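# Dowel pins into pump body, cover on, grippers returned

## Task

Take two dowel pins from the pin block and seat one fully down in each of the pump body's two bores; then set the cover plate flat on the body so both pins pass through its holes. Afterwards return 'grip50' and 'grip85' to the tool stand slots they started in, release, and withdraw the arm well away from both tools (a tool still locked on the arm counts as part of the arm).

## Robot and tools

Robot: a single arm whose wrist carries a force-torque sensor and a tool changer. There is no fixed hand; the arm must lock onto one of two grippers hanging in a tool stand: grip50 (50 mm stroke) or grip85 (85 mm stroke). Only one camera exists, cam_wrist (672x504), on the wrist.

Frames: the scene frame has its origin on the table top below the arm base, +z up, +y to the left when looking along +x. The reported end_effector_position (metres) and end_effector_quat_wxyz (w first) describe the centre of the changer's flat face, with or without a tool. The face's z axis points out, away from the arm. Gripper grip points, in mm on the face axes: grip50 at (0, -25, 180); grip85 at (0, 0, 173) closed, 13 mm closer to the face when fully open. Both close along the face x axis.

A command row is always 14 plain numbers in this order: x, y, z, qw, qx, qy, qz, tool/lock, grip50_position, grip50_force_limit, grip50_speed, grip85_position, grip85_force_limit, grip85_speed. The first seven are an absolute pose for the changer face in the scene frame (metres, unit quaternion w first), not an offset. The last seven are scaled -1 to 1. Lock: positive locks, negative unlocks, 0 keeps the previous command; each takes about 1 s. Gripper position: +1 fully open; grip50 pads meet near -0.65, grip85 near -0.8; -1 means close until blocked (use this to grip). Force limit: -1 is about 20 N per pad, +1 about 185 N (grip50) or 235 N (grip85). Speed: -1 about 20 mm/s, +1 about 150 mm/s. Gripper numbers only act when tool_id names that tool and its readings are numbers, not n/a. Repeat the desired quaternion in every row rather than copying a drifted reported one. A target more than 0.6 m from the last reported position along any face axis is refused.

Tools:
- execute_actions: {"actions": [...], "pictures": bool}. Empty list just returns state. One action {"rows": [[14 numbers], ...], "steps": n}, n up to 15 control steps of 1/30 s; each row covers one step, the final row repeats. A wait {"steps": n} up to 300 counts from the previous result, including reply time.
- move: {"target": one 14-number row, "speed": m/s 0.002 to 0.5 (default 0.25, turning up to twice that in rad/s), "stop_force": optional N 9 to 40}. Straight-line path lasting 0.5 to 10 s; it does not avoid obstacles and the arm can overshoot the set speed. With stop_force the path halts when the push against the direction of travel rises by that amount, then the face backs off two steps; use it only at very low speed for approaching contact, and omit it when pulling away from something or when rotating. Result adds a move: line (done, contact, off_target, moving, held, fault) plus limits (paced = pose clipped, held = some steps blocked) and distance to target.
- wait: {"seconds": 0 to 10}.
- zoom_image: {"camera": "cam_wrist", "region": [x0, y0, x1, y1]} pixels, at most 504x504.
- finished_scene: {"scene": n}; final, ends the current scene.

Motion limits: each step the commanded pose is clipped to 100 mm and 16 degrees from the measured pose, so long reaches need several calls; after an action the arm only continues to the last clipped pose. Motion lags commands by about 0.17 s. Position takes priority over orientation when both cannot be met. "pose unreachable" and HELD mean the clearance check altered or dropped a row.

Results: state gives pose, velocities, joint positions and torques, Wrist force and Wrist torque along face axes (noise up to 2.4 N, offsets up to ~4 N, saturation ~50 N; pressing gives force pointing back into the arm), tool_id, plate_near, locked, unlocked, in_stand, unlock_refused, and per gripper position_measured and object_status (0 moving, 1 blocked while opening, 2 blocked while closing = holding, 3 reached target or pads met; thin parts may show 3). grip50 opening mm ≈ (250 - counts) x 0.202; grip85 counts: 78 ≈ 60 mm, 130 ≈ 40 mm, 180 ≈ 20 mm, 230 pads meet, ~3 fully open.

Tool pickup: align the face to the plate within about 1 mm and 1 degree, with the face -y pointing to the fork's open side; when plate_near = 1 send lock +1 and wait for locked = 1. The gripper then cycles closed and open on its own, so nothing should be between its fingers. Extraction: raise 10 to 30 mm (about 20), slide at least 110 mm out along face -y, then lift. Return by the reverse path; when in_stand = 1 keep still, send lock -1, wait for unlocked = 1. Unlocking elsewhere is refused. Fork arms sit 40 to 70 mm each side along face x, front ends 45 mm toward the open side, tops 18 mm below the plate face; slots are 180 mm apart. The changer is 63 mm wide, with a contact block to 46 mm on -y and a lock motor to 58 mm on +y.

Gripping: send -1 and keep it; changing the position number by 0.01 or more resets status. Force and speed changes apply only with a new position number.

Avoid: the arm is stiff, so aiming even slightly past a firm contact can fault. A joint torque over its limit (wrist joints 26 N m, others 139 N m) or any external force of 150 N stops the arm for 10 s. Long holding heats motors (warning at 70 °C, brake stop at 85 °C). Move slowly near contact, avoid drops, slips and knocks, and never push anything off the table; objects may occasionally be nudged by outside disturbances.

Each tool is called after "Request:" in YAML: its name, and indented under it one key for each argument.

## Session

Request:
execute_actions:
  actions: []

Scene clock: 0.00 s of 7800.00 s.
end_effector_position=(+0.1686, -0.4158, +0.3393) locked=0 unlocked=1 plate_near=0 in_stand=0 unlock_refused=0 tool_id=none grip50_position_measured=n/a grip50_object_status=n/a grip85_position_measured=n/a grip85_object_status=n/a end_effector_quat_wxyz=(-0.019, +0.508, +0.860, +0.048) end_effector_velocity=(+0.000, -0.000, +0.000) end_effector_angular_velocity=(-0.001, -0.001, -0.000)
Joint positions: [-1.483 -1.646  1.93  -1.753 -1.548  2.713]
Joint velocities: [ 0.     0.    -0.    -0.001  0.001  0.   ]
Joint torques (N m, as the arm reports them, + toward a larger angle): no reading
Motor temperatures (°C, as the motors report them): [37 34 34 41 45 37]
Wrist force (N, on the end effector, along its own x y z axes, offset not removed): no reading
Wrist torque (N m, same axes, about the end effector's origin, offset not removed): no reading
Hand target: +0.169, -0.416, +0.339; -0.019, +0.508, +0.860, +0.048

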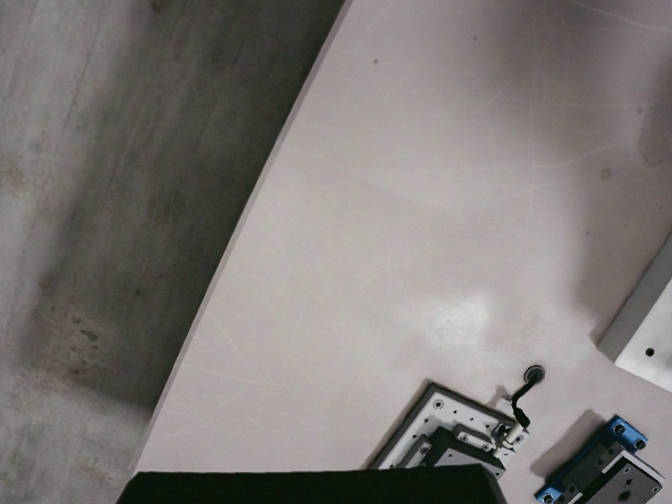

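Request:
move:
  target: [0.2686,-0.4158,0.45,0,0.508,0.861,0,0,0,0,0,0,0,0]

Scene clock: 4.73 s of 7800.00 s.
end_effector_position=(+0.2684, -0.4160, +0.4496) locked=0 unlocked=1 plate_near=0 in_stand=0 unlock_refused=0 tool_id=none grip50_position_measured=n/a grip50_object_status=n/a grip85_position_measured=n/a grip85_object_status=n/a end_effector_quat_wxyz=(-0.000, +0.508, +0.861, -0.000) end_effector_velocity=(+0.002, -0.001, +0.002) end_effector_angular_velocity=(-0.001, +0.001, -0.001)
Joint positions: [-1.257 -1.605  1.629 -1.595 -1.572  2.939]
Joint velocities: [ 0.004  0.004 -0.01   0.005 -0.001  0.005]
Joint torques (N m, as the arm reports them, + toward a larger angle): [ 13.52 -14.64 -34.37  -1.11  -2.01   2.17]
Motor temperatures (°C, as the motors report them): [37 34 34 41 45 37]
Wrist force (N, on the end effector, along its own x y z axes, offset not removed): [1.2 -0.6 5.7]
Wrist torque (N m, same axes, about the end effector's origin, offset not removed): [-0.21 -0.03 0.10]
Hand target: +0.269, -0.416, +0.450; -0.000, +0.508, +0.861, -0.000
Off the commanded pose: 0.000 m, 0 deg.
After step 90, 0.47 s passed at rest.
move: done

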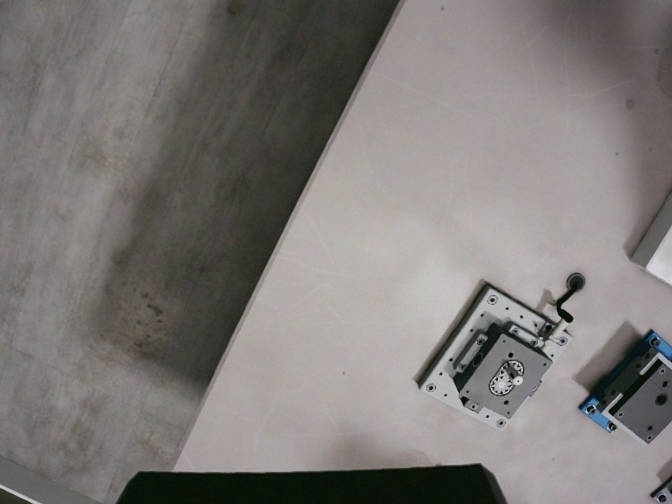

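Request:
move:
  target: [0.4,-0.25,0.5,0,0.7071,0.7071,0,0,0,0,0,0,0,0]

Request:
move:
  target: [0.4,-0.15,0.5,0,0.7071,0.7071,0,0,0,0,0,0,0,0]

Request:
move:
  target: [0.5,-0.15,0.5,0,0.7071,0.7071,0,0,0,0,0,0,0,0]

Scene clock: 15.47 s of 7800.00 s.
end_effector_position=(+0.3998, -0.2502, +0.5000) locked=0 unlocked=1 plate_near=0 in_stand=0 unlock_refused=0 tool_id=none grip50_position_measured=n/a grip50_object_status=n/a grip85_position_measured=n/a grip85_object_status=n/a end_effector_quat_wxyz=(-0.000, +0.707, +0.707, -0.001) end_effector_velocity=(+0.002, +0.002, -0.000) end_effector_angular_velocity=(+0.002, +0.003, -0.008)
Joint positions: [-0.832 -1.656  1.549 -1.462 -1.573  3.867]
Joint velocities: [ 0.006  0.002 -0.002  0.003 -0.001  0.014]
Joint torques (N m, as the arm reports them, + toward a larger angle): [ 12.81 -11.92 -34.23  -0.78  -2.19   1.78]
Motor temperatures (°C, as the motors report them): [37 34 34 41 45 37]
Wrist force (N, on the end effector, along its own x y z axes, offset not removed): [1.3 -2.9 3.4]
Wrist torque (N m, same axes, about the end effector's origin, offset not removed): [-0.20 0.14 -0.24]
Hand target: +0.400, -0.250, +0.500; -0.000, +0.707, +0.707, -0.001
Off the commanded pose: 0.000 m, 0 deg.
After step 90, 6.03 s passed at rest.
move: done

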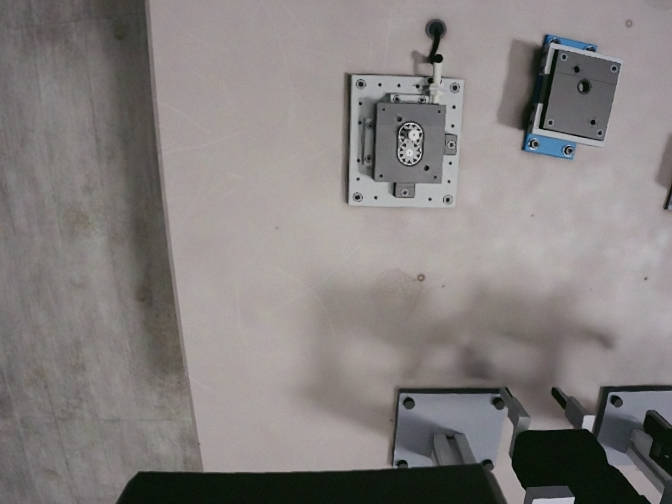

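Scene clock: 16.57 s of 7800.00 s.
end_effector_position=(+0.4000, -0.1503, +0.5001) locked=0 unlocked=1 plate_near=0 in_stand=0 unlock_refused=0 tool_id=none grip50_position_measured=n/a grip50_object_status=n/a grip85_position_measured=n/a grip85_object_status=n/a end_effector_quat_wxyz=(-0.000, +0.707, +0.707, -0.000) end_effector_velocity=(+0.000, +0.003, -0.000) end_effector_angular_velocity=(+0.000, +0.000, -0.001)
Joint positions: [-0.664 -1.765  1.641 -1.445 -1.572  4.037]
Joint velocities: [ 0.005 -0.002  0.002  0.    -0.     0.006]
Joint torques (N m, as the arm reports them, + toward a larger angle): [ 11.25 -28.67 -14.85  -0.98  -2.28   2.15]
Motor temperatures (°C, as the motors report them): [37 34 34 41 45 37]
Wrist force (N, on the end effector, along its own x y z axes, offset not removed): [-0.5 -1.9 -0.3]
Wrist torque (N m, same axes, about the end effector's origin, offset not removed): [0.04 0.09 -0.21]
Hand target: +0.400, -0.150, +0.500; -0.000, +0.707, +0.707, -0.000
Off the commanded pose: 0.000 m, 0 deg.
move: done

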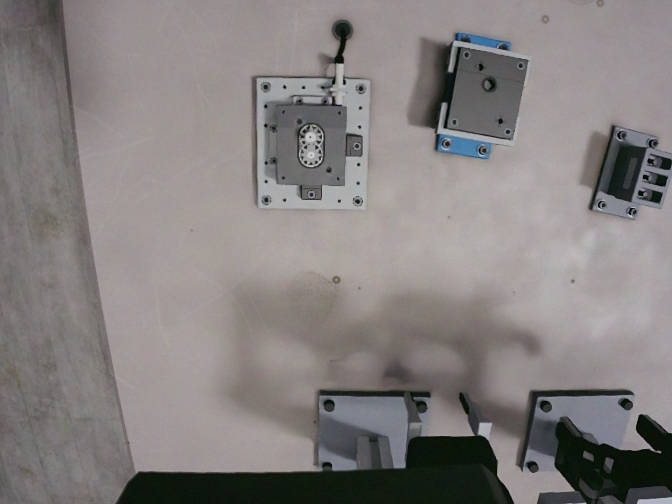

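Scene clock: 17.70 s of 7800.00 s.
end_effector_position=(+0.4997, -0.1499, +0.4998) locked=0 unlocked=1 plate_near=0 in_stand=0 unlock_refused=0 tool_id=none grip50_position_measured=n/a grip50_object_status=n/a grip85_position_measured=n/a grip85_object_status=n/a end_effector_quat_wxyz=(-0.000, +0.707, +0.707, -0.000) end_effector_velocity=(+0.002, -0.001, -0.000) end_effector_angular_velocity=(+0.001, +0.002, +0.000)
Joint positions: [-0.537 -1.534  1.431 -1.466 -1.572  4.163]
Joint velocities: [ 0.001  0.006 -0.006  0.003 -0.     0.001]
Joint torques (N m, as the arm reports them, + toward a larger angle): [ 14.37 -17.66 -33.63  -1.01  -2.38   2.14]
Motor temperatures (°C, as the motors report them): [37 34 34 41 45 37]
Wrist force (N, on the end effector, along its own x y z axes, offset not removed): [0.4 -1.9 2.4]
Wrist torque (N m, same axes, about the end effector's origin, offset not removed): [-0.24 0.04 -0.15]
Hand target: +0.500, -0.150, +0.500; -0.000, +0.707, +0.707, -0.000
Off the commanded pose: 0.000 m, 0 deg.
move: done

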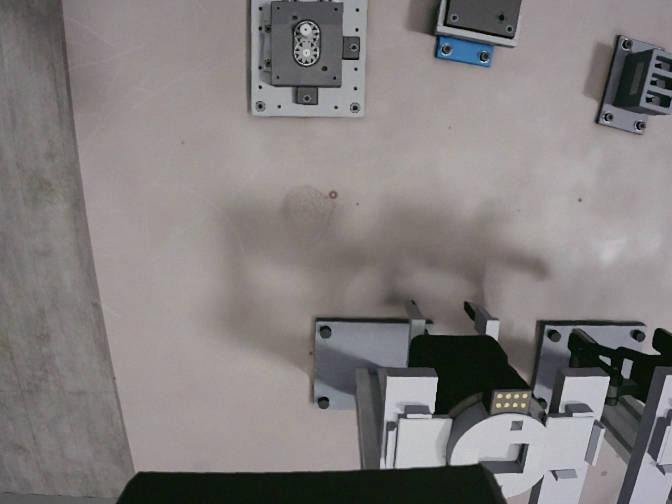

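Request:
move:
  target: [0.62,-0.02,0.55,0,0.7071,0.7071,0,0,0,0,0,0,0,0]

Request:
move:
  target: [0.62,-0.02,0.45,0,0.7071,0.7071,0,0,0,0,0,0,0,0]
  speed: 0.15

Scene clock: 31.30 s of 7800.00 s.
end_effector_position=(+0.6198, -0.0201, +0.5497) locked=0 unlocked=1 plate_near=0 in_stand=0 unlock_refused=0 tool_id=none grip50_position_measured=n/a grip50_object_status=n/a grip85_position_measured=n/a grip85_object_status=n/a end_effector_quat_wxyz=(+0.000, +0.707, +0.707, -0.000) end_effector_velocity=(+0.002, +0.001, +0.001) end_effector_angular_velocity=(-0.000, +0.004, -0.001)
Joint positions: [-0.237 -1.258  0.973 -1.284 -1.572  4.464]
Joint velocities: [ 0.002  0.008 -0.013  0.009 -0.001  0.003]
Joint torques (N m, as the arm reports them, + toward a larger angle): [ 12.5  -28.8  -33.68  -1.02  -2.3    1.78]
Motor temperatures (°C, as the motors report them): [37 34 34 41 45 37]
Wrist force (N, on the end effector, along its own x y z axes, offset not removed): [1.8 -0.7 2.6]
Wrist torque (N m, same axes, about the end effector's origin, offset not removed): [-0.11 -0.09 -0.13]
Hand target: +0.620, -0.020, +0.550; +0.000, +0.707, +0.707, -0.001
Off the commanded pose: 0.000 m, 0 deg.
After step 90, 9.13 s passed at rest.
move: done

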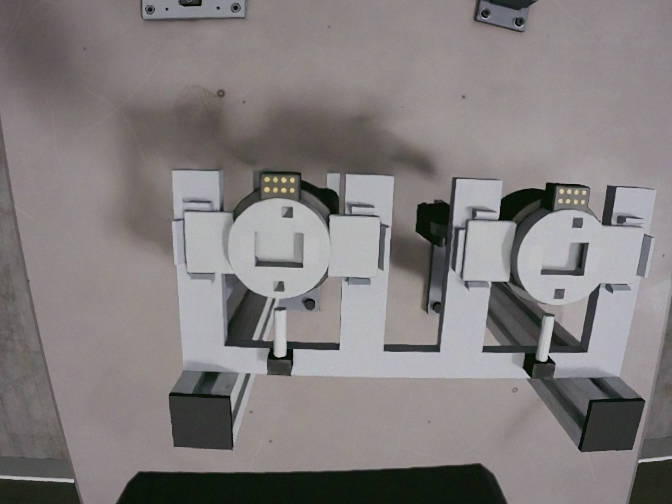

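Scene clock: 32.57 s of 7800.00 s.
end_effector_position=(+0.6197, -0.0199, +0.4503) locked=0 unlocked=1 plate_near=0 in_stand=0 unlock_refused=0 tool_id=none grip50_position_measured=n/a grip50_object_status=n/a grip85_position_measured=n/a grip85_object_status=n/a end_effector_quat_wxyz=(-0.000, +0.707, +0.707, -0.000) end_effector_velocity=(+0.000, +0.000, -0.003) end_effector_angular_velocity=(+0.001, -0.001, +0.001)
Joint positions: [-0.237 -1.298  1.283 -1.554 -1.571  4.464]
Joint velocities: [ 0.     0.     0.007 -0.008  0.001 -0.001]
Joint torques (N m, as the arm reports them, + toward a larger angle): [-11.14 -50.47 -15.66  -4.36   2.51  -1.51]
Motor temperatures (°C, as the motors report them): [37 34 34 41 45 37]
Wrist force (N, on the end effector, along its own x y z axes, offset not removed): [0.3 2.1 2.7]
Wrist torque (N m, same axes, about the end effector's origin, offset not removed): [-0.03 -0.02 -0.24]
Hand target: +0.620, -0.020, +0.450; -0.000, +0.707, +0.707, -0.000
Off the commanded pose: 0.000 m, 0 deg.
move: done

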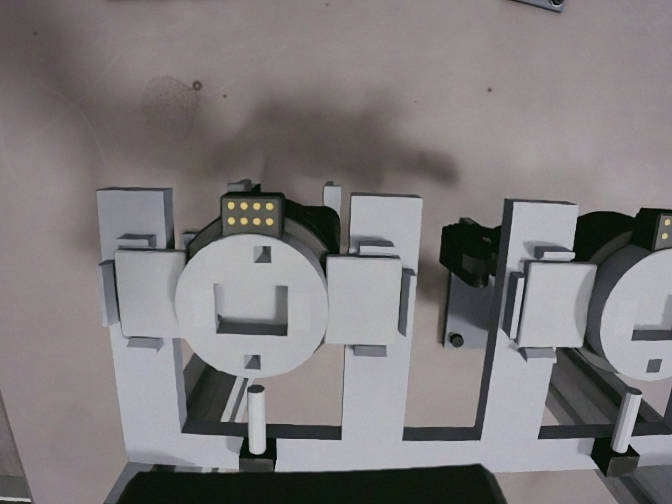

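Request:
move:
  target: [0.654,-0.056,0.412,0,0.7071,0.7071,0,0,0,0,0,0,0,0]
  speed: 0.15

Request:
move:
  target: [0.654,0.124,0.412,0,0.7071,0.7071,0,0,0,0,0,0,0,0]
  speed: 0.15

Scene clock: 52.27 s of 7800.00 s.
end_effector_position=(+0.6537, -0.0558, +0.4121) locked=0 unlocked=1 plate_near=0 in_stand=0 unlock_refused=0 tool_id=none grip50_position_measured=n/a grip50_object_status=n/a grip85_position_measured=n/a grip85_object_status=n/a end_effector_quat_wxyz=(-0.000, +0.707, +0.707, +0.000) end_effector_velocity=(+0.002, -0.000, -0.002) end_effector_angular_velocity=(+0.001, +0.002, +0.002)
Joint positions: [-0.278 -1.206  1.256 -1.62  -1.571  4.423]
Joint velocities: [ 0.     0.006 -0.004 -0.     0.001 -0.002]
Joint torques (N m, as the arm reports them, + toward a larger angle): [-11.28 -32.35 -34.68  -4.38   2.52  -1.82]
Motor temperatures (°C, as the motors report them): [37 34 34 41 45 37]
Wrist force (N, on the end effector, along its own x y z axes, offset not removed): [1.4 -2.8 3.1]
Wrist torque (N m, same axes, about the end effector's origin, offset not removed): [-0.21 -0.07 0.04]
Hand target: +0.654, -0.056, +0.412; -0.000, +0.707, +0.707, +0.000
Off the commanded pose: 0.000 m, 0 deg.
After step 90, 15.70 s passed at rest.
move: done

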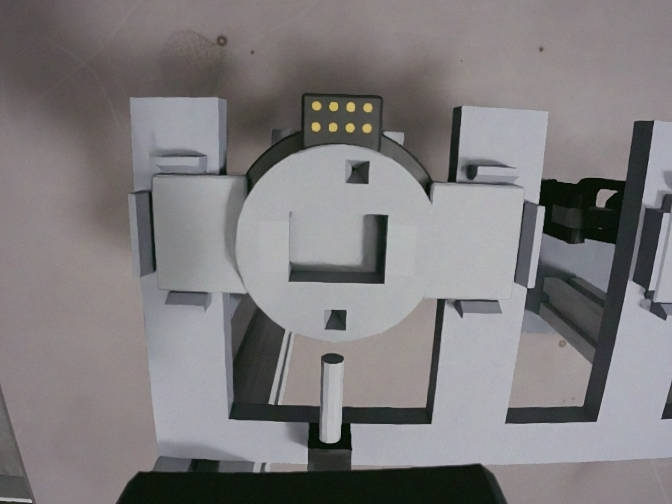

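Scene clock: 54.07 s of 7800.00 s.
end_effector_position=(+0.6539, +0.1237, +0.4120) locked=0 unlocked=1 plate_near=0 in_stand=0 unlock_refused=0 tool_id=none grip50_position_measured=n/a grip50_object_status=n/a grip85_position_measured=n/a grip85_object_status=n/a end_effector_quat_wxyz=(+0.000, +0.707, +0.707, -0.001) end_effector_velocity=(+0.001, +0.003, -0.001) end_effector_angular_velocity=(+0.000, +0.001, +0.001)
Joint positions: [-0.003 -1.182  1.223 -1.61  -1.571  4.698]
Joint velocities: [ 0.005  0.003 -0.003  0.     0.     0.004]
Joint torques (N m, as the arm reports them, + toward a larger angle): [ 12.52 -33.09 -33.83  -0.66  -2.27   2.06]
Motor temperatures (°C, as the motors report them): [37 34 34 41 45 37]
Wrist force (N, on the end effector, along its own x y z axes, offset not removed): [1.5 0.4 0.4]
Wrist torque (N m, same axes, about the end effector's origin, offset not removed): [-0.03 -0.08 -0.24]
Hand target: +0.654, +0.124, +0.412; +0.000, +0.707, +0.707, -0.001
Off the commanded pose: 0.000 m, 0 deg.
move: done

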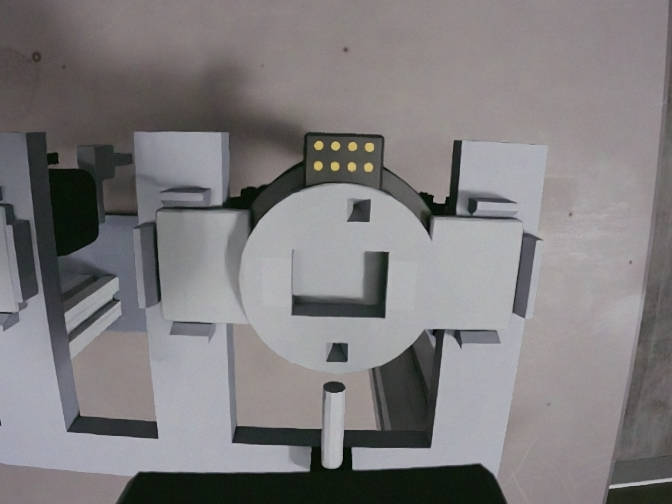

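Request:
move:
  target: [0.652,-0.0586,0.412,0,0.7296,0.6839,0,0,0,0,0,0,0,0]
  speed: 0.15

Request:
move:
  target: [0.572,-0.0534,0.412,0,-0.6839,0.7296,0,0,0,0,0,0,0,0]
  speed: 0.3

Scene clock: 63.57 s of 7800.00 s.
end_effector_position=(+0.6521, -0.0583, +0.4120) locked=0 unlocked=1 plate_near=0 in_stand=0 unlock_refused=0 tool_id=none grip50_position_measured=n/a grip50_object_status=n/a grip85_position_measured=n/a grip85_object_status=n/a end_effector_quat_wxyz=(-0.000, +0.730, +0.684, +0.001) end_effector_velocity=(+0.000, -0.002, -0.000) end_effector_angular_velocity=(+0.001, +0.001, -0.000)
Joint positions: [-0.282 -1.21   1.262 -1.622 -1.57   4.482]
Joint velocities: [-0.003  0.002 -0.001  0.001  0.    -0.003]
Joint torques (N m, as the arm reports them, + toward a larger angle): [-11.45 -30.31 -35.18  -0.78   2.55  -1.67]
Motor temperatures (°C, as the motors report them): [37 34 34 41 45 37]
Wrist force (N, on the end effector, along its own x y z axes, offset not removed): [0.3 0.0 1.7]
Wrist torque (N m, same axes, about the end effector's origin, offset not removed): [0.05 0.06 -0.04]
Hand target: +0.652, -0.059, +0.412; -0.000, +0.730, +0.684, +0.001
Off the commanded pose: 0.000 m, 0 deg.
After step 90, 4.67 s passed at rest.
move: done

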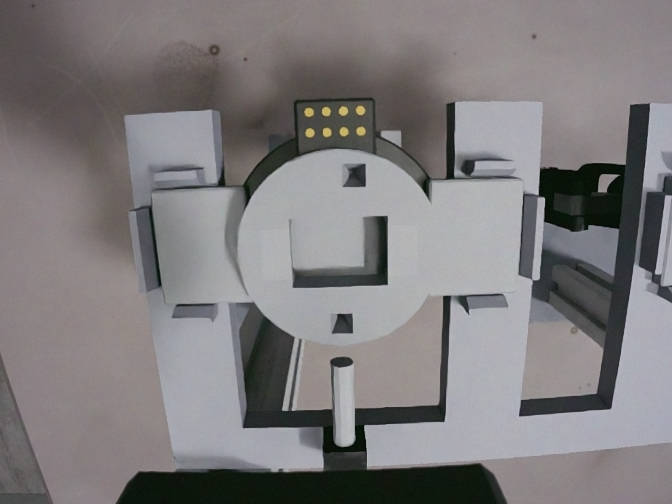

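Scene clock: 69.40 s of 7800.00 s.
end_effector_position=(+0.5720, -0.0534, +0.4121) locked=0 unlocked=1 plate_near=0 in_stand=0 unlock_refused=0 tool_id=none grip50_position_measured=n/a grip50_object_status=n/a grip85_position_measured=n/a grip85_object_status=n/a end_effector_quat_wxyz=(-0.000, +0.683, -0.730, +0.000) end_effector_velocity=(-0.001, -0.000, -0.000) end_effector_angular_velocity=(+0.000, -0.001, +0.014)
Joint positions: [-0.315 -1.406  1.513 -1.677 -1.571  1.31 ]
Joint velocities: [-0.001 -0.001  0.002 -0.001  0.001 -0.014]
Joint torques (N m, as the arm reports them, + toward a larger angle): [-10.69 -44.37 -14.79  -4.57   2.58  -1.72]
Motor temperatures (°C, as the motors report them): [37 34 34 41 45 37]
Wrist force (N, on the end effector, along its own x y z axes, offset not removed): [2.0 1.0 3.5]
Wrist torque (N m, same axes, about the end effector's origin, offset not removed): [-0.05 0.05 -0.23]
Hand target: +0.572, -0.053, +0.412; -0.000, +0.684, -0.730, -0.000
Off the commanded pose: 0.000 m, 0 deg.
move: done

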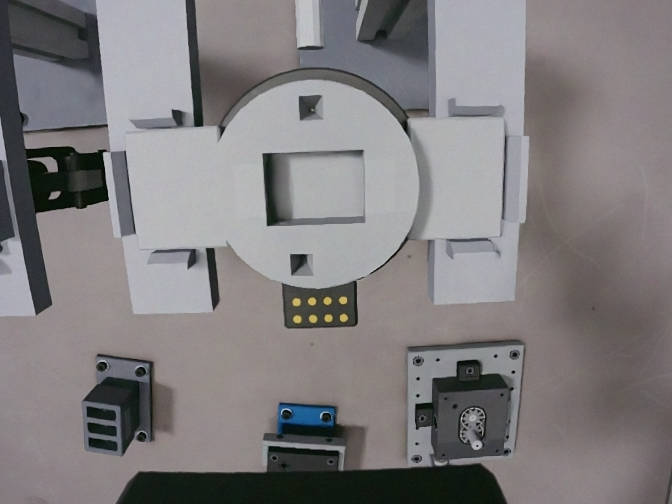

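Request:
zoom_image:
  camera: "cam_wrist"
  region: [190, 50, 450, 310]

Region (190, 50, 450, 310) of cam_wrist's 672x504 image, scaled by 1.938, with more detail than that image has.

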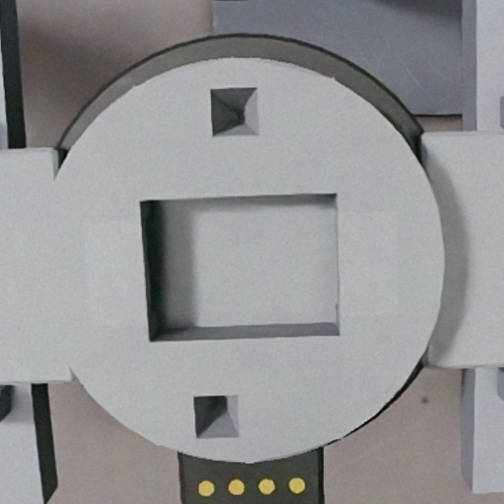

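Request:
move:
  target: [0.5933,-0.0477,0.412,0,-0.6839,0.7296,0,0,0,0,0,0,0,0]
  speed: 0.1

Request:
zoom_image:
  camera: "cam_wrist"
  region: [210, 120, 470, 380]

Request:
move:
  target: [0.6521,-0.0583,0.412,0,0.7296,0.6839,0,0,0,0,0,0,0,0]
  speed: 0.3

Request:
zoom_image:
  camera: "cam_wrist"
  region: [210, 120, 470, 380]

Scene clock: 83.70 s of 7800.00 s.
end_effector_position=(+0.5930, -0.0478, +0.4120) locked=0 unlocked=1 plate_near=0 in_stand=0 unlock_refused=0 tool_id=none grip50_position_measured=n/a grip50_object_status=n/a grip85_position_measured=n/a grip85_object_status=n/a end_effector_quat_wxyz=(-0.000, +0.684, -0.730, -0.000) end_effector_velocity=(+0.003, +0.000, -0.000) end_effector_angular_velocity=(-0.000, +0.000, -0.001)
Joint positions: [-0.294 -1.356  1.454 -1.667 -1.571  1.329]
Joint velocities: [ 0.002  0.008 -0.01   0.002 -0.     0.004]
Joint torques (N m, as the arm reports them, + toward a larger angle): [ 11.83 -24.87 -33.3   -1.    -1.89   1.98]
Motor temperatures (°C, as the motors report them): [37 34 34 41 45 37]
Wrist force (N, on the end effector, along its own x y z axes, offset not removed): [0.9 -1.0 5.0]
Wrist torque (N m, same axes, about the end effector's origin, offset not removed): [-0.16 0.03 0.12]
Hand target: +0.593, -0.048, +0.412; +0.000, +0.684, -0.730, +0.000
Off the commanded pose: 0.000 m, 0 deg.
After step 90, 10.43 s passed at rest.
move: done

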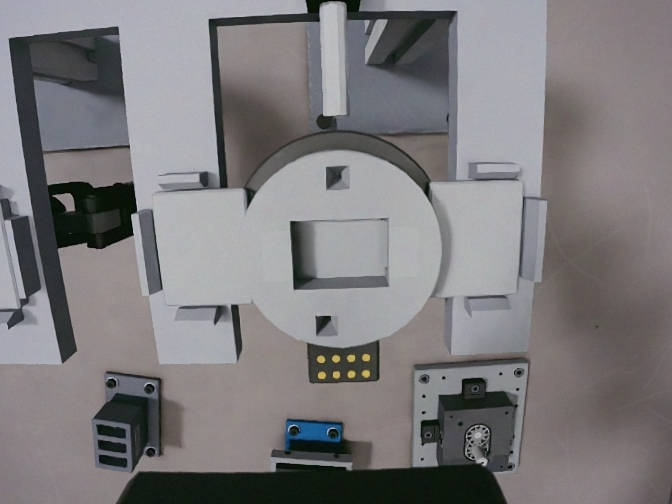

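Region (210, 120, 470, 380) of cam_wrist's 672x504 image, scaled by 1.938, with more detail than that image has.

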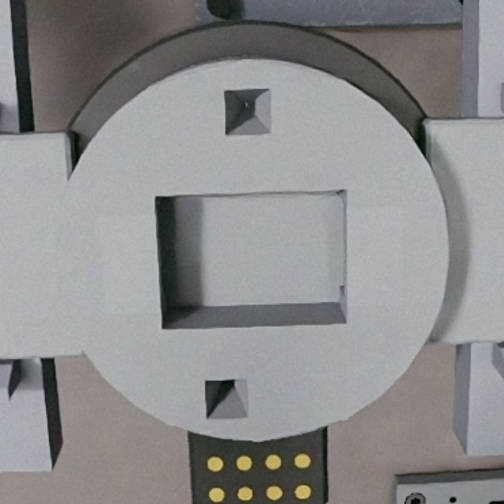

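Scene clock: 89.53 s of 7800.00 s.
end_effector_position=(+0.6521, -0.0582, +0.4119) locked=0 unlocked=1 plate_near=0 in_stand=0 unlock_refused=0 tool_id=none grip50_position_measured=n/a grip50_object_status=n/a grip85_position_measured=n/a grip85_object_status=n/a end_effector_quat_wxyz=(+0.000, +0.730, +0.683, -0.000) end_effector_velocity=(+0.001, +0.000, -0.001) end_effector_angular_velocity=(+0.001, +0.001, +0.016)
Joint positions: [-0.282 -1.209  1.262 -1.622 -1.571 -1.799]
Joint velocities: [ 0.     0.002 -0.001  0.001  0.001 -0.015]
Joint torques (N m, as the arm reports them, + toward a larger angle): [-11.71 -32.31 -34.24  -0.89   2.43  -1.61]
Motor temperatures (°C, as the motors report them): [37 34 34 41 45 37]
Wrist force (N, on the end effector, along its own x y z axes, offset not removed): [-1.2 1.8 4.7]
Wrist torque (N m, same axes, about the end effector's origin, offset not removed): [0.09 0.12 -0.14]
Hand target: +0.652, -0.058, +0.412; +0.000, +0.730, +0.684, -0.000
Off the commanded pose: 0.000 m, 0 deg.
move: done

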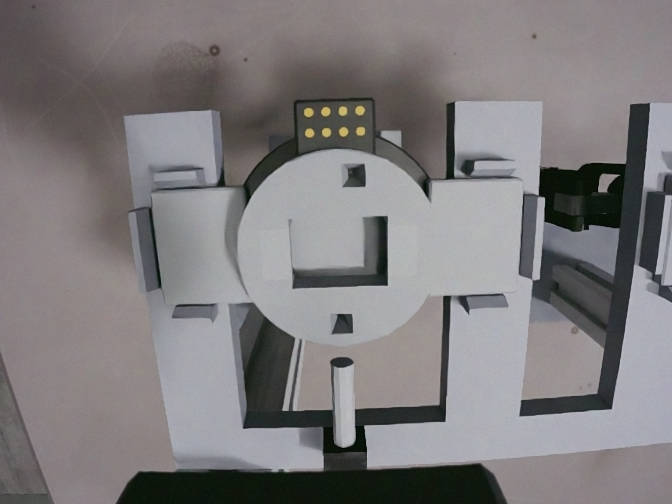

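Region (210, 120, 470, 380) of cam_wrist's 672x504 image, scaled by 1.938, with more detail than that image has.

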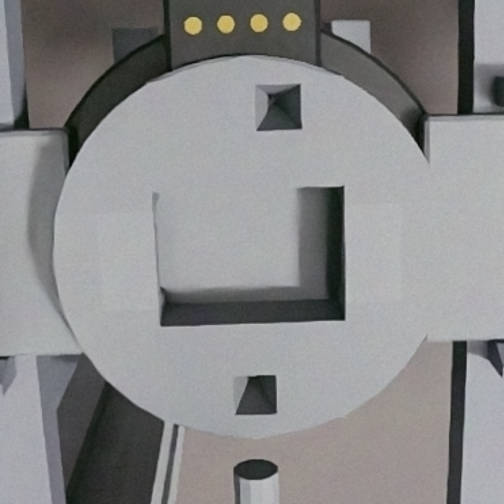

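Request:
move:
  target: [0.6222,-0.0531,0.315,0,0.7296,0.6839,0,0,0,0,0,0,0,0]
  speed: 0.12

Request:
move:
  target: [0.6222,-0.0531,0.28,0,0.7296,0.6839,0,0,0,0,0,0,0,0]
  speed: 0.005
  stop_force: 12

Scene clock: 98.93 s of 7800.00 s.
end_effector_position=(+0.6220, -0.0530, +0.3154) locked=0 unlocked=1 plate_near=0 in_stand=0 unlock_refused=0 tool_id=none grip50_position_measured=n/a grip50_object_status=n/a grip85_position_measured=n/a grip85_object_status=n/a end_effector_quat_wxyz=(-0.000, +0.730, +0.684, -0.000) end_effector_velocity=(-0.001, -0.000, -0.002) end_effector_angular_velocity=(+0.001, -0.002, -0.001)
Joint positions: [-0.288 -1.24   1.556 -1.884 -1.571 -1.806]
Joint velocities: [-0.001 -0.002  0.008 -0.007  0.001  0.   ]
Joint torques (N m, as the arm reports them, + toward a larger angle): [-13.01 -50.22 -13.26  -4.46   2.36  -1.61]
Motor temperatures (°C, as the motors report them): [37 34 34 41 45 37]
Wrist force (N, on the end effector, along its own x y z axes, offset not removed): [-1.0 0.0 3.5]
Wrist torque (N m, same axes, about the end effector's origin, offset not removed): [-0.04 0.02 -0.32]
Hand target: +0.622, -0.053, +0.315; -0.000, +0.730, +0.684, +0.000
Off the commanded pose: 0.000 m, 0 deg.
After step 90, 5.00 s passed at rest.
move: done

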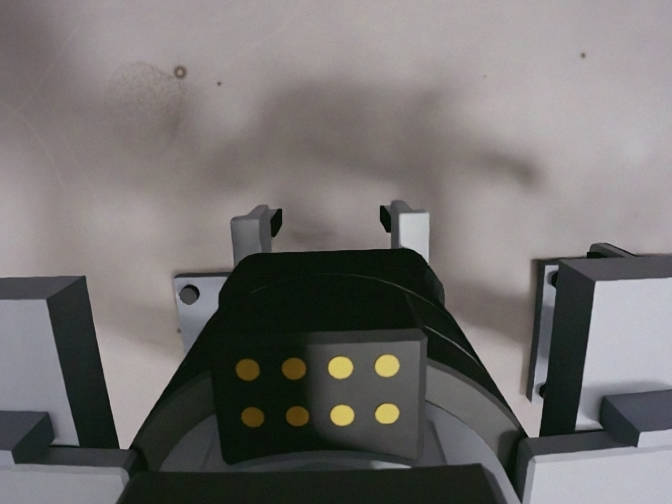

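Scene clock: 102.63 s of 7800.00 s.
end_effector_position=(+0.6221, -0.0531, +0.2989) locked=0 unlocked=1 plate_near=1 in_stand=1 unlock_refused=0 tool_id=none grip50_position_measured=n/a grip50_object_status=n/a grip85_position_measured=n/a grip85_object_status=n/a end_effector_quat_wxyz=(+0.000, +0.730, +0.684, +0.000) end_effector_velocity=(-0.000, +0.000, +0.000) end_effector_angular_velocity=(+0.001, +0.004, -0.000)
Joint positions: [-0.288 -1.228  1.583 -1.925 -1.571 -1.806]
Joint velocities: [ 0.     0.001 -0.003  0.006 -0.001  0.001]
Joint torques (N m, as the arm reports them, + toward a larger angle): [ -3.45 -22.75 -19.93   1.25  -1.74   0.32]
Motor temperatures (°C, as the motors report them): [37 34 34 41 45 37]
Wrist force (N, on the end effector, along its own x y z axes, offset not removed): [2.4 -0.9 -25.9]
Wrist torque (N m, same axes, about the end effector's origin, offset not removed): [0.80 0.58 -0.01]
Hand target: +0.622, -0.053, +0.299; +0.000, +0.730, +0.684, -0.000
Off the commanded pose: 0.019 m, 0 deg.
move: contact

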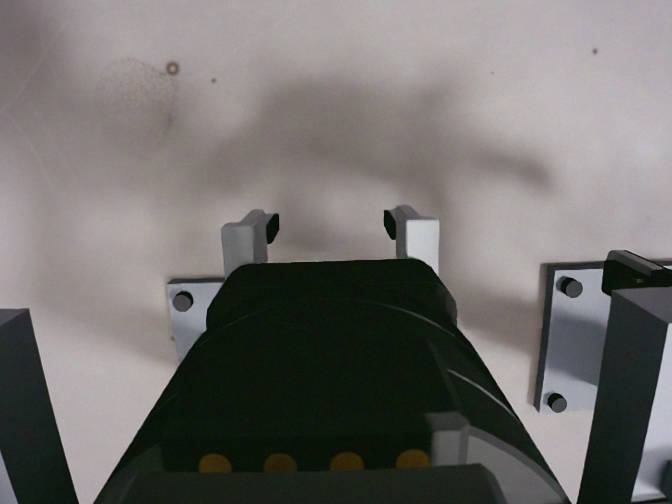

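Plate found at first try. Lock.

Request:
move:
  target: [0.6221,-0.0531,0.2992,0,0.7296,0.6839,0,1,1,0,0,1,0,0]
  speed: 0.005

Request:
execute_actions:
  actions:
    - {"rows":[[0.6221,-0.0531,0.2992,0,0.7296,0.6839,0,1,1,0,0,1,0,0]],"steps":15}
  pictures: false

Request:
execute_actions:
  actions:
    - {"rows":[[0.6221,-0.0531,0.2992,0,0.7296,0.6839,0,1,1,0,0,1,0,0]],"steps":15}
  pictures: false

Scene clock: 106.33 s of 7800.00 s.
end_effector_position=(+0.6221, -0.0531, +0.2992) locked=0 unlocked=0 plate_near=1 in_stand=1 unlock_refused=0 tool_id=none grip50_position_measured=n/a grip50_object_status=n/a grip85_position_measured=n/a grip85_object_status=n/a end_effector_quat_wxyz=(+0.000, +0.730, +0.684, -0.000) end_effector_velocity=(-0.001, -0.000, +0.001) end_effector_angular_velocity=(-0.000, -0.000, +0.001)
Joint positions: [-0.288 -1.228  1.582 -1.923 -1.571 -1.806]
Joint velocities: [-0.001 -0.002  0.001  0.001 -0.    -0.001]
Joint torques (N m, as the arm reports them, + toward a larger angle): [-12.94 -39.98 -29.67  -1.16  -0.14  -1.69]
Motor temperatures (°C, as the motors report them): [37 34 34 41 45 37]
Wrist force (N, on the end effector, along its own x y z axes, offset not removed): [3.1 -3.5 -3.2]
Wrist torque (N m, same axes, about the end effector's origin, offset not removed): [0.09 0.99 -0.01]
Hand target: +0.622, -0.053, +0.299; +0.000, +0.730, +0.684, +0.000
Off the commanded pose: 0.000 m, 0 deg.
move: done

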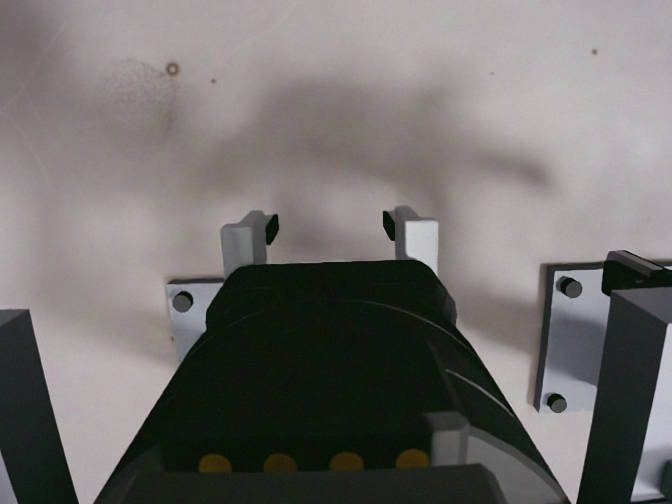

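Scene clock: 106.83 s of 7800.00 s.
end_effector_position=(+0.6221, -0.0531, +0.2993) locked=1 unlocked=0 plate_near=1 in_stand=1 unlock_refused=0 tool_id=grip50 grip50_position_measured=n/a grip50_object_status=n/a grip85_position_measured=n/a grip85_object_status=n/a end_effector_quat_wxyz=(+0.000, +0.730, +0.684, +0.000) end_effector_velocity=(-0.000, -0.000, +0.000) end_effector_angular_velocity=(+0.001, -0.001, +0.000)
Joint positions: [-0.288 -1.228  1.582 -1.923 -1.571 -1.806]
Joint velocities: [-0.    -0.001 -0.     0.001  0.001 -0.001]
Joint torques (N m, as the arm reports them, + toward a larger angle): [-12.01 -40.44 -22.31  -3.09   1.11  -1.59]
Motor temperatures (°C, as the motors report them): [37 34 34 41 45 37]
Wrist force (N, on the end effector, along its own x y z axes, offset not removed): [0.4 -3.7 -16.2]
Wrist torque (N m, same axes, about the end effector's origin, offset not removed): [0.25 1.19 -0.36]
Hand target: +0.622, -0.053, +0.299; -0.000, +0.730, +0.684, -0.000
Off the commanded pose: 0.000 m, 0 deg.
Steps of this call (steps 1 to 15: all 15 steps of this action). Readings (end_effector_position | what the end effector reports):
1: (+0.6221, -0.0531, +0.2992) | locked=0 unlocked=0 plate_near=1 in_stand=1 unlock_refused=0 tool_id=none grip50_position_measured=n/a grip50_object_status=n/a grip85_position_measured=n/a grip85_object_status=n/a
2: (+0.6221, -0.0531, +0.2992) | locked=0 unlocked=0 plate_near=1 in_stand=1 unlock_refused=0 tool_id=none grip50_position_measured=n/a grip50_object_status=n/a grip85_position_measured=n/a grip85_object_status=n/a
4: (+0.6221, -0.0531, +0.2993) | locked=1 unlocked=0 plate_near=1 in_stand=1 unlock_refused=0 tool_id=grip50 grip50_position_measured=n/a grip50_object_status=n/a grip85_position_measured=n/a grip85_object_status=n/a
8: (+0.6221, -0.0531, +0.2993) | locked=1 unlocked=0 plate_near=1 in_stand=1 unlock_refused=0 tool_id=grip50 grip50_position_measured=n/a grip50_object_status=n/a grip85_position_measured=n/a grip85_object_status=n/a
15: the state above

Scene clock: 107.33 s of 7800.00 s.
end_effector_position=(+0.6221, -0.0531, +0.2993) locked=1 unlocked=0 plate_near=1 in_stand=1 unlock_refused=0 tool_id=grip50 grip50_position_measured=n/a grip50_object_status=n/a grip85_position_measured=n/a grip85_object_status=n/a end_effector_quat_wxyz=(+0.000, +0.730, +0.684, +0.000) end_effector_velocity=(+0.000, +0.000, +0.001) end_effector_angular_velocity=(-0.002, -0.001, +0.001)
Joint positions: [-0.288 -1.228  1.582 -1.923 -1.571 -1.806]
Joint velocities: [ 0.001 -0.001 -0.001  0.    -0.001 -0.001]
Joint torques (N m, as the arm reports them, + toward a larger angle): [-12.49 -32.95 -10.79  -3.51   1.04  -1.04]
Motor temperatures (°C, as the motors report them): [37 34 34 41 45 37]
Wrist force (N, on the end effector, along its own x y z axes, offset not removed): [-1.4 0.5 -20.4]
Wrist torque (N m, same axes, about the end effector's origin, offset not removed): [0.32 1.47 -0.12]
Hand target: +0.622, -0.053, +0.299; -0.000, +0.730, +0.684, +0.000
Off the commanded pose: 0.000 m, 0 deg.
Steps of this call (steps 1 to 15: all 15 steps of this action). Readings (end_effector_position | what the end effector reports):
1: (+0.6221, -0.0531, +0.2993) | locked=1 unlocked=0 plate_near=1 in_stand=1 unlock_refused=0 tool_id=grip50 grip50_position_measured=n/a grip50_object_status=n/a grip85_position_measured=n/a grip85_object_status=n/a
2: (+0.6221, -0.0531, +0.2993) | locked=1 unlocked=0 plate_near=1 in_stand=1 unlock_refused=0 tool_id=grip50 grip50_position_measured=n/a grip50_object_status=n/a grip85_position_measured=n/a grip85_object_status=n/a
4: (+0.6221, -0.0531, +0.2993) | locked=1 unlocked=0 plate_near=1 in_stand=1 unlock_refused=0 tool_id=grip50 grip50_position_measured=n/a grip50_object_status=n/a grip85_position_measured=n/a grip85_object_status=n/a
8: (+0.6221, -0.0531, +0.2993) | locked=1 unlocked=0 plate_near=1 in_stand=1 unlock_refused=0 tool_id=grip50 grip50_position_measured=n/a grip50_object_status=n/a grip85_position_measured=n/a grip85_object_status=n/a
15: the state above

Request:
move:
  target: [0.6221,-0.0531,0.3192,0,0.7296,0.6839,0,0,1,0,0,1,0,0]
  speed: 0.04

Request:
move:
  target: [0.4974,-0.0451,0.3192,0,0.7296,0.6839,0,0,1,0,0,1,0,0]
  speed: 0.1

Request:
move:
  target: [0.40,-0.0,0.42,0,0.7071,0.7071,0,0,1,0,0,1,0,0]
  speed: 0.2

Scene clock: 112.03 s of 7800.00 s.
end_effector_position=(+0.6221, -0.0531, +0.3189) locked=1 unlocked=0 plate_near=1 in_stand=0 unlock_refused=0 tool_id=grip50 grip50_position_measured=3 grip50_object_status=3 grip85_position_measured=n/a grip85_object_status=n/a end_effector_quat_wxyz=(+0.000, +0.730, +0.684, +0.000) end_effector_velocity=(+0.001, +0.000, +0.003) end_effector_angular_velocity=(-0.000, -0.003, -0.001)
Joint positions: [-0.288 -1.243  1.549 -1.876 -1.571 -1.806]
Joint velocities: [ 0.    -0.002 -0.005  0.005  0.001  0.001]
Joint torques (N m, as the arm reports them, + toward a larger angle): [ -7.57 -60.08 -41.26  -2.25   0.     0.6 ]
Motor temperatures (°C, as the motors report them): [37 34 34 41 45 37]
Wrist force (N, on the end effector, along its own x y z axes, offset not removed): [3.0 -1.4 4.7]
Wrist torque (N m, same axes, about the end effector's origin, offset not removed): [-0.32 -0.08 -0.17]
Hand target: +0.622, -0.053, +0.319; +0.000, +0.730, +0.684, +0.000
Off the commanded pose: 0.000 m, 0 deg.
move: done

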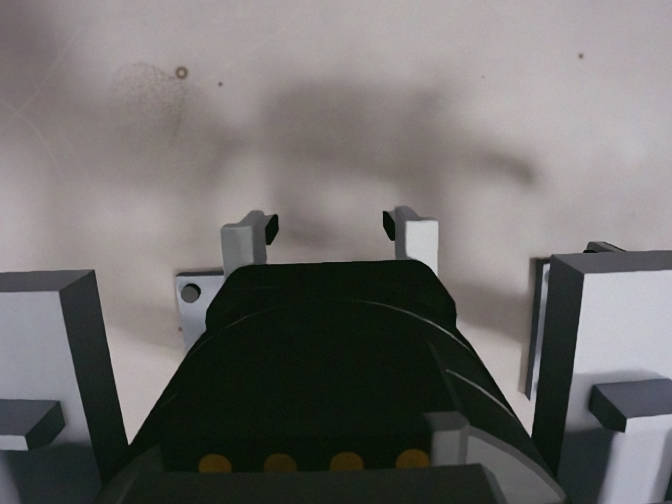

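Scene clock: 113.83 s of 7800.00 s.
end_effector_position=(+0.4977, -0.0451, +0.3194) locked=1 unlocked=0 plate_near=1 in_stand=0 unlock_refused=0 tool_id=grip50 grip50_position_measured=3 grip50_object_status=3 grip85_position_measured=n/a grip85_object_status=n/a end_effector_quat_wxyz=(-0.000, +0.730, +0.684, +0.000) end_effector_velocity=(-0.002, -0.000, +0.002) end_effector_angular_velocity=(-0.001, -0.003, +0.000)
Joint positions: [-0.348 -1.533  1.898 -1.935 -1.571 -1.866]
Joint velocities: [-0.001 -0.007  0.003  0.001 -0.    -0.002]
Joint torques (N m, as the arm reports them, + toward a larger angle): [-12.27 -43.03 -17.03  -5.97   2.41  -2.03]
Motor temperatures (°C, as the motors report them): [37 34 34 41 45 37]
Wrist force (N, on the end effector, along its own x y z axes, offset not removed): [-1.8 1.4 0.7]
Wrist torque (N m, same axes, about the end effector's origin, offset not removed): [0.17 0.17 -0.10]
Hand target: +0.497, -0.045, +0.319; -0.000, +0.730, +0.684, +0.000
Off the commanded pose: 0.000 m, 0 deg.
move: done

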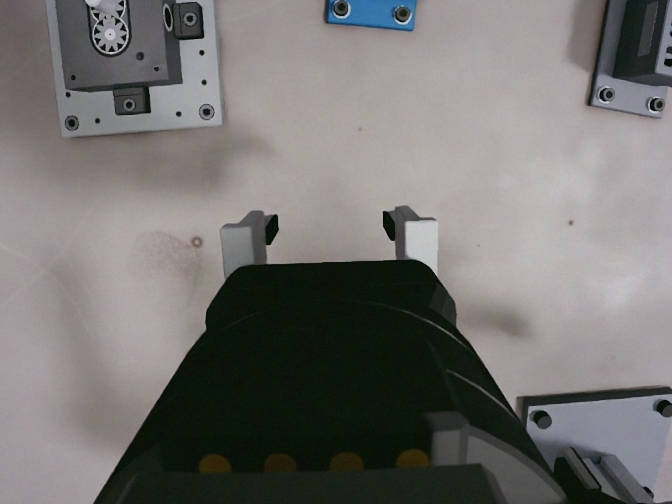

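Scene clock: 115.23 s of 7800.00 s.
end_effector_position=(+0.4005, -0.0002, +0.4199) locked=1 unlocked=0 plate_near=1 in_stand=0 unlock_refused=0 tool_id=grip50 grip50_position_measured=3 grip50_object_status=3 grip85_position_measured=n/a grip85_object_status=n/a end_effector_quat_wxyz=(+0.000, +0.707, +0.707, -0.000) end_effector_velocity=(-0.002, +0.001, +0.001) end_effector_angular_velocity=(+0.002, +0.002, +0.001)
Joint positions: [-0.327 -1.839  1.902 -1.632 -1.571 -1.91 ]
Joint velocities: [-0.001 -0.004 -0.     0.007  0.001 -0.001]
Joint torques (N m, as the arm reports them, + toward a larger angle): [  8.94 -30.26 -41.53  -2.04   2.41  -1.74]
Motor temperatures (°C, as the motors report them): [37 34 34 41 45 37]
Wrist force (N, on the end effector, along its own x y z axes, offset not removed): [-0.6 0.0 2.5]
Wrist torque (N m, same axes, about the end effector's origin, offset not removed): [-0.09 -0.03 -0.13]
Hand target: +0.400, -0.000, +0.420; +0.000, +0.707, +0.707, -0.000
Off the commanded pose: 0.001 m, 0 deg.
move: done

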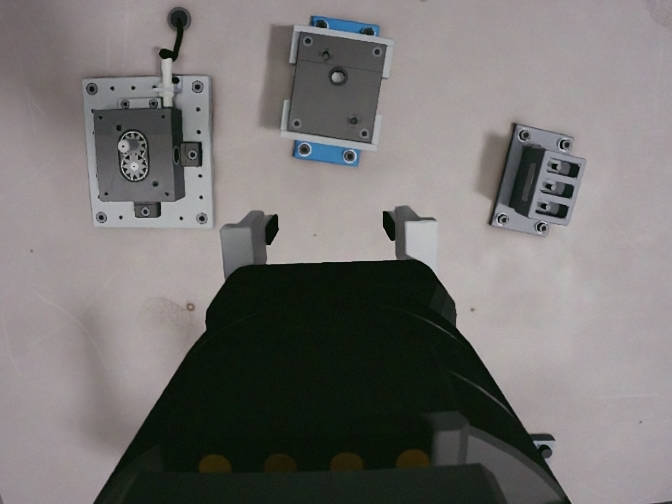

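Request:
move:
  target: [0.435,0.19,0.32,0,0.7071,0.7071,0,0,1,0,0,1,0,0]
  speed: 0.2

Request:
zoom_image:
  camera: "cam_wrist"
  region: [230, 0, 480, 220]

Scene clock: 123.47 s of 7800.00 s.
end_effector_position=(+0.4344, +0.1897, +0.3200) locked=1 unlocked=0 plate_near=1 in_stand=0 unlock_refused=0 tool_id=grip50 grip50_position_measured=3 grip50_object_status=3 grip85_position_measured=n/a grip85_object_status=n/a end_effector_quat_wxyz=(+0.000, +0.707, +0.707, -0.001) end_effector_velocity=(+0.002, +0.002, -0.000) end_effector_angular_velocity=(-0.000, -0.002, -0.000)
Joint positions: [ 0.139 -1.596  1.959 -1.932 -1.572 -1.444]
Joint velocities: [ 0.005  0.006 -0.005 -0.004 -0.     0.005]
Joint torques (N m, as the arm reports them, + toward a larger angle): [ 12.18 -19.1  -39.77  -6.08  -2.16   1.86]
Motor temperatures (°C, as the motors report them): [37 34 34 41 45 37]
Wrist force (N, on the end effector, along its own x y z axes, offset not removed): [0.2 -2.2 2.1]
Wrist torque (N m, same axes, about the end effector's origin, offset not removed): [-0.37 0.08 -0.06]
Hand target: +0.435, +0.190, +0.320; +0.000, +0.707, +0.707, -0.001
Off the commanded pose: 0.001 m, 0 deg.
After step 90, 3.47 s passed at rest.
move: done

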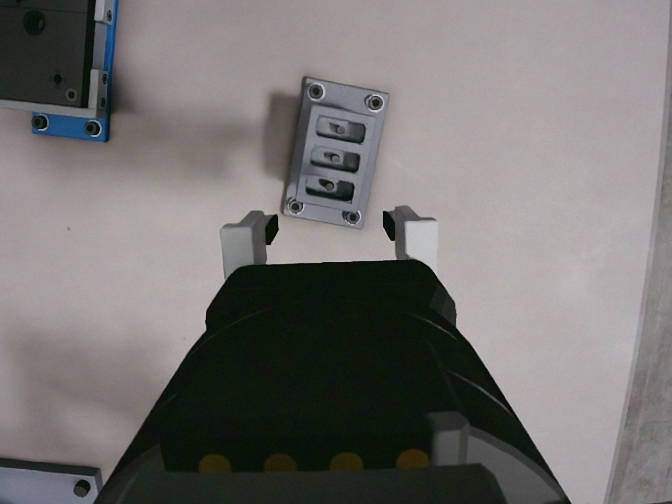

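Region (230, 0, 480, 220) of cam_wrist's 672x504 image, scaled by 2.016, with more detail than that image has; it fills the top 444 rows of this view, and the rest is white.

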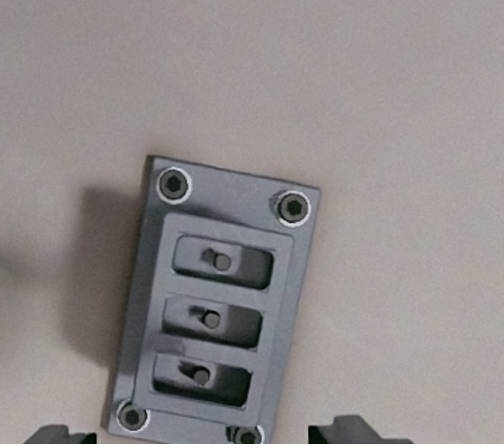

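Request:
move:
  target: [0.4105,0.188,0.27,0,0.777,0.629,0,0,1,0,0,1,0,0]
  speed: 0.1

Request:
zoom_image:
  camera: "cam_wrist"
  region: [210, 60, 460, 280]

Scene clock: 137.87 s of 7800.00 s.
end_effector_position=(+0.4105, +0.1880, +0.2704) locked=1 unlocked=0 plate_near=1 in_stand=0 unlock_refused=0 tool_id=grip50 grip50_position_measured=3 grip50_object_status=3 grip85_position_measured=n/a grip85_object_status=n/a end_effector_quat_wxyz=(-0.000, +0.777, +0.630, -0.000) end_effector_velocity=(-0.001, -0.000, -0.003) end_effector_angular_velocity=(+0.000, +0.000, -0.010)
Joint positions: [ 0.141 -1.598  2.101 -2.072 -1.57  -1.233]
Joint velocities: [ 0.     0.001  0.008 -0.009  0.     0.01 ]
Joint torques (N m, as the arm reports them, + toward a larger angle): [ 10.39 -17.17 -18.8   -5.98   0.63   1.96]
Motor temperatures (°C, as the motors report them): [37 34 34 41 45 37]
Wrist force (N, on the end effector, along its own x y z axes, offset not removed): [0.5 0.8 0.8]
Wrist torque (N m, same axes, about the end effector's origin, offset not removed): [-0.02 0.03 -0.06]
Hand target: +0.410, +0.188, +0.270; +0.000, +0.777, +0.629, -0.000
Off the commanded pose: 0.000 m, 0 deg.
After step 90, 9.90 s passed at rest.
move: done

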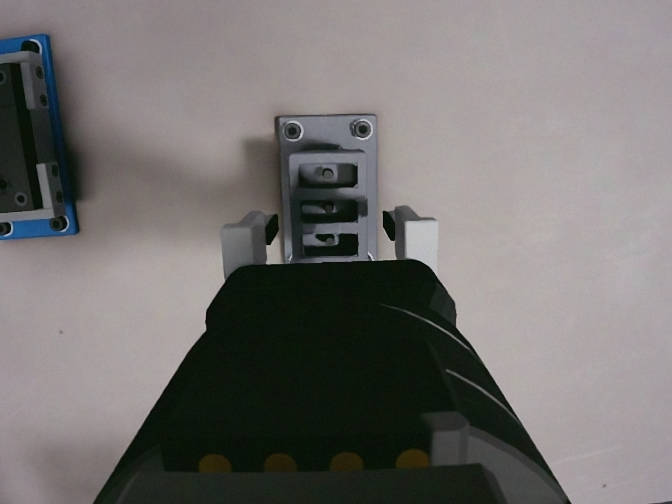

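Region (210, 60, 460, 280) of cam_wrist's 672x504 image, scaled by 2.016, with more detail than that image has; it fills the top 444 rows of this view, and the rest is white.

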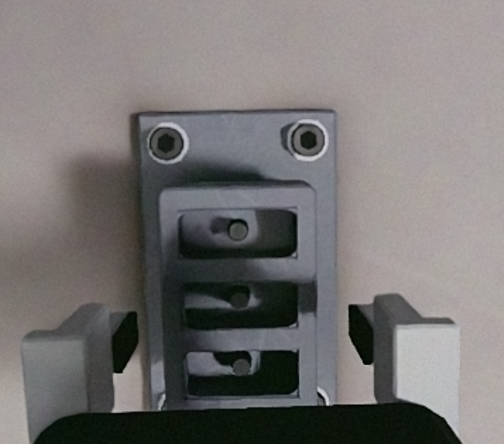

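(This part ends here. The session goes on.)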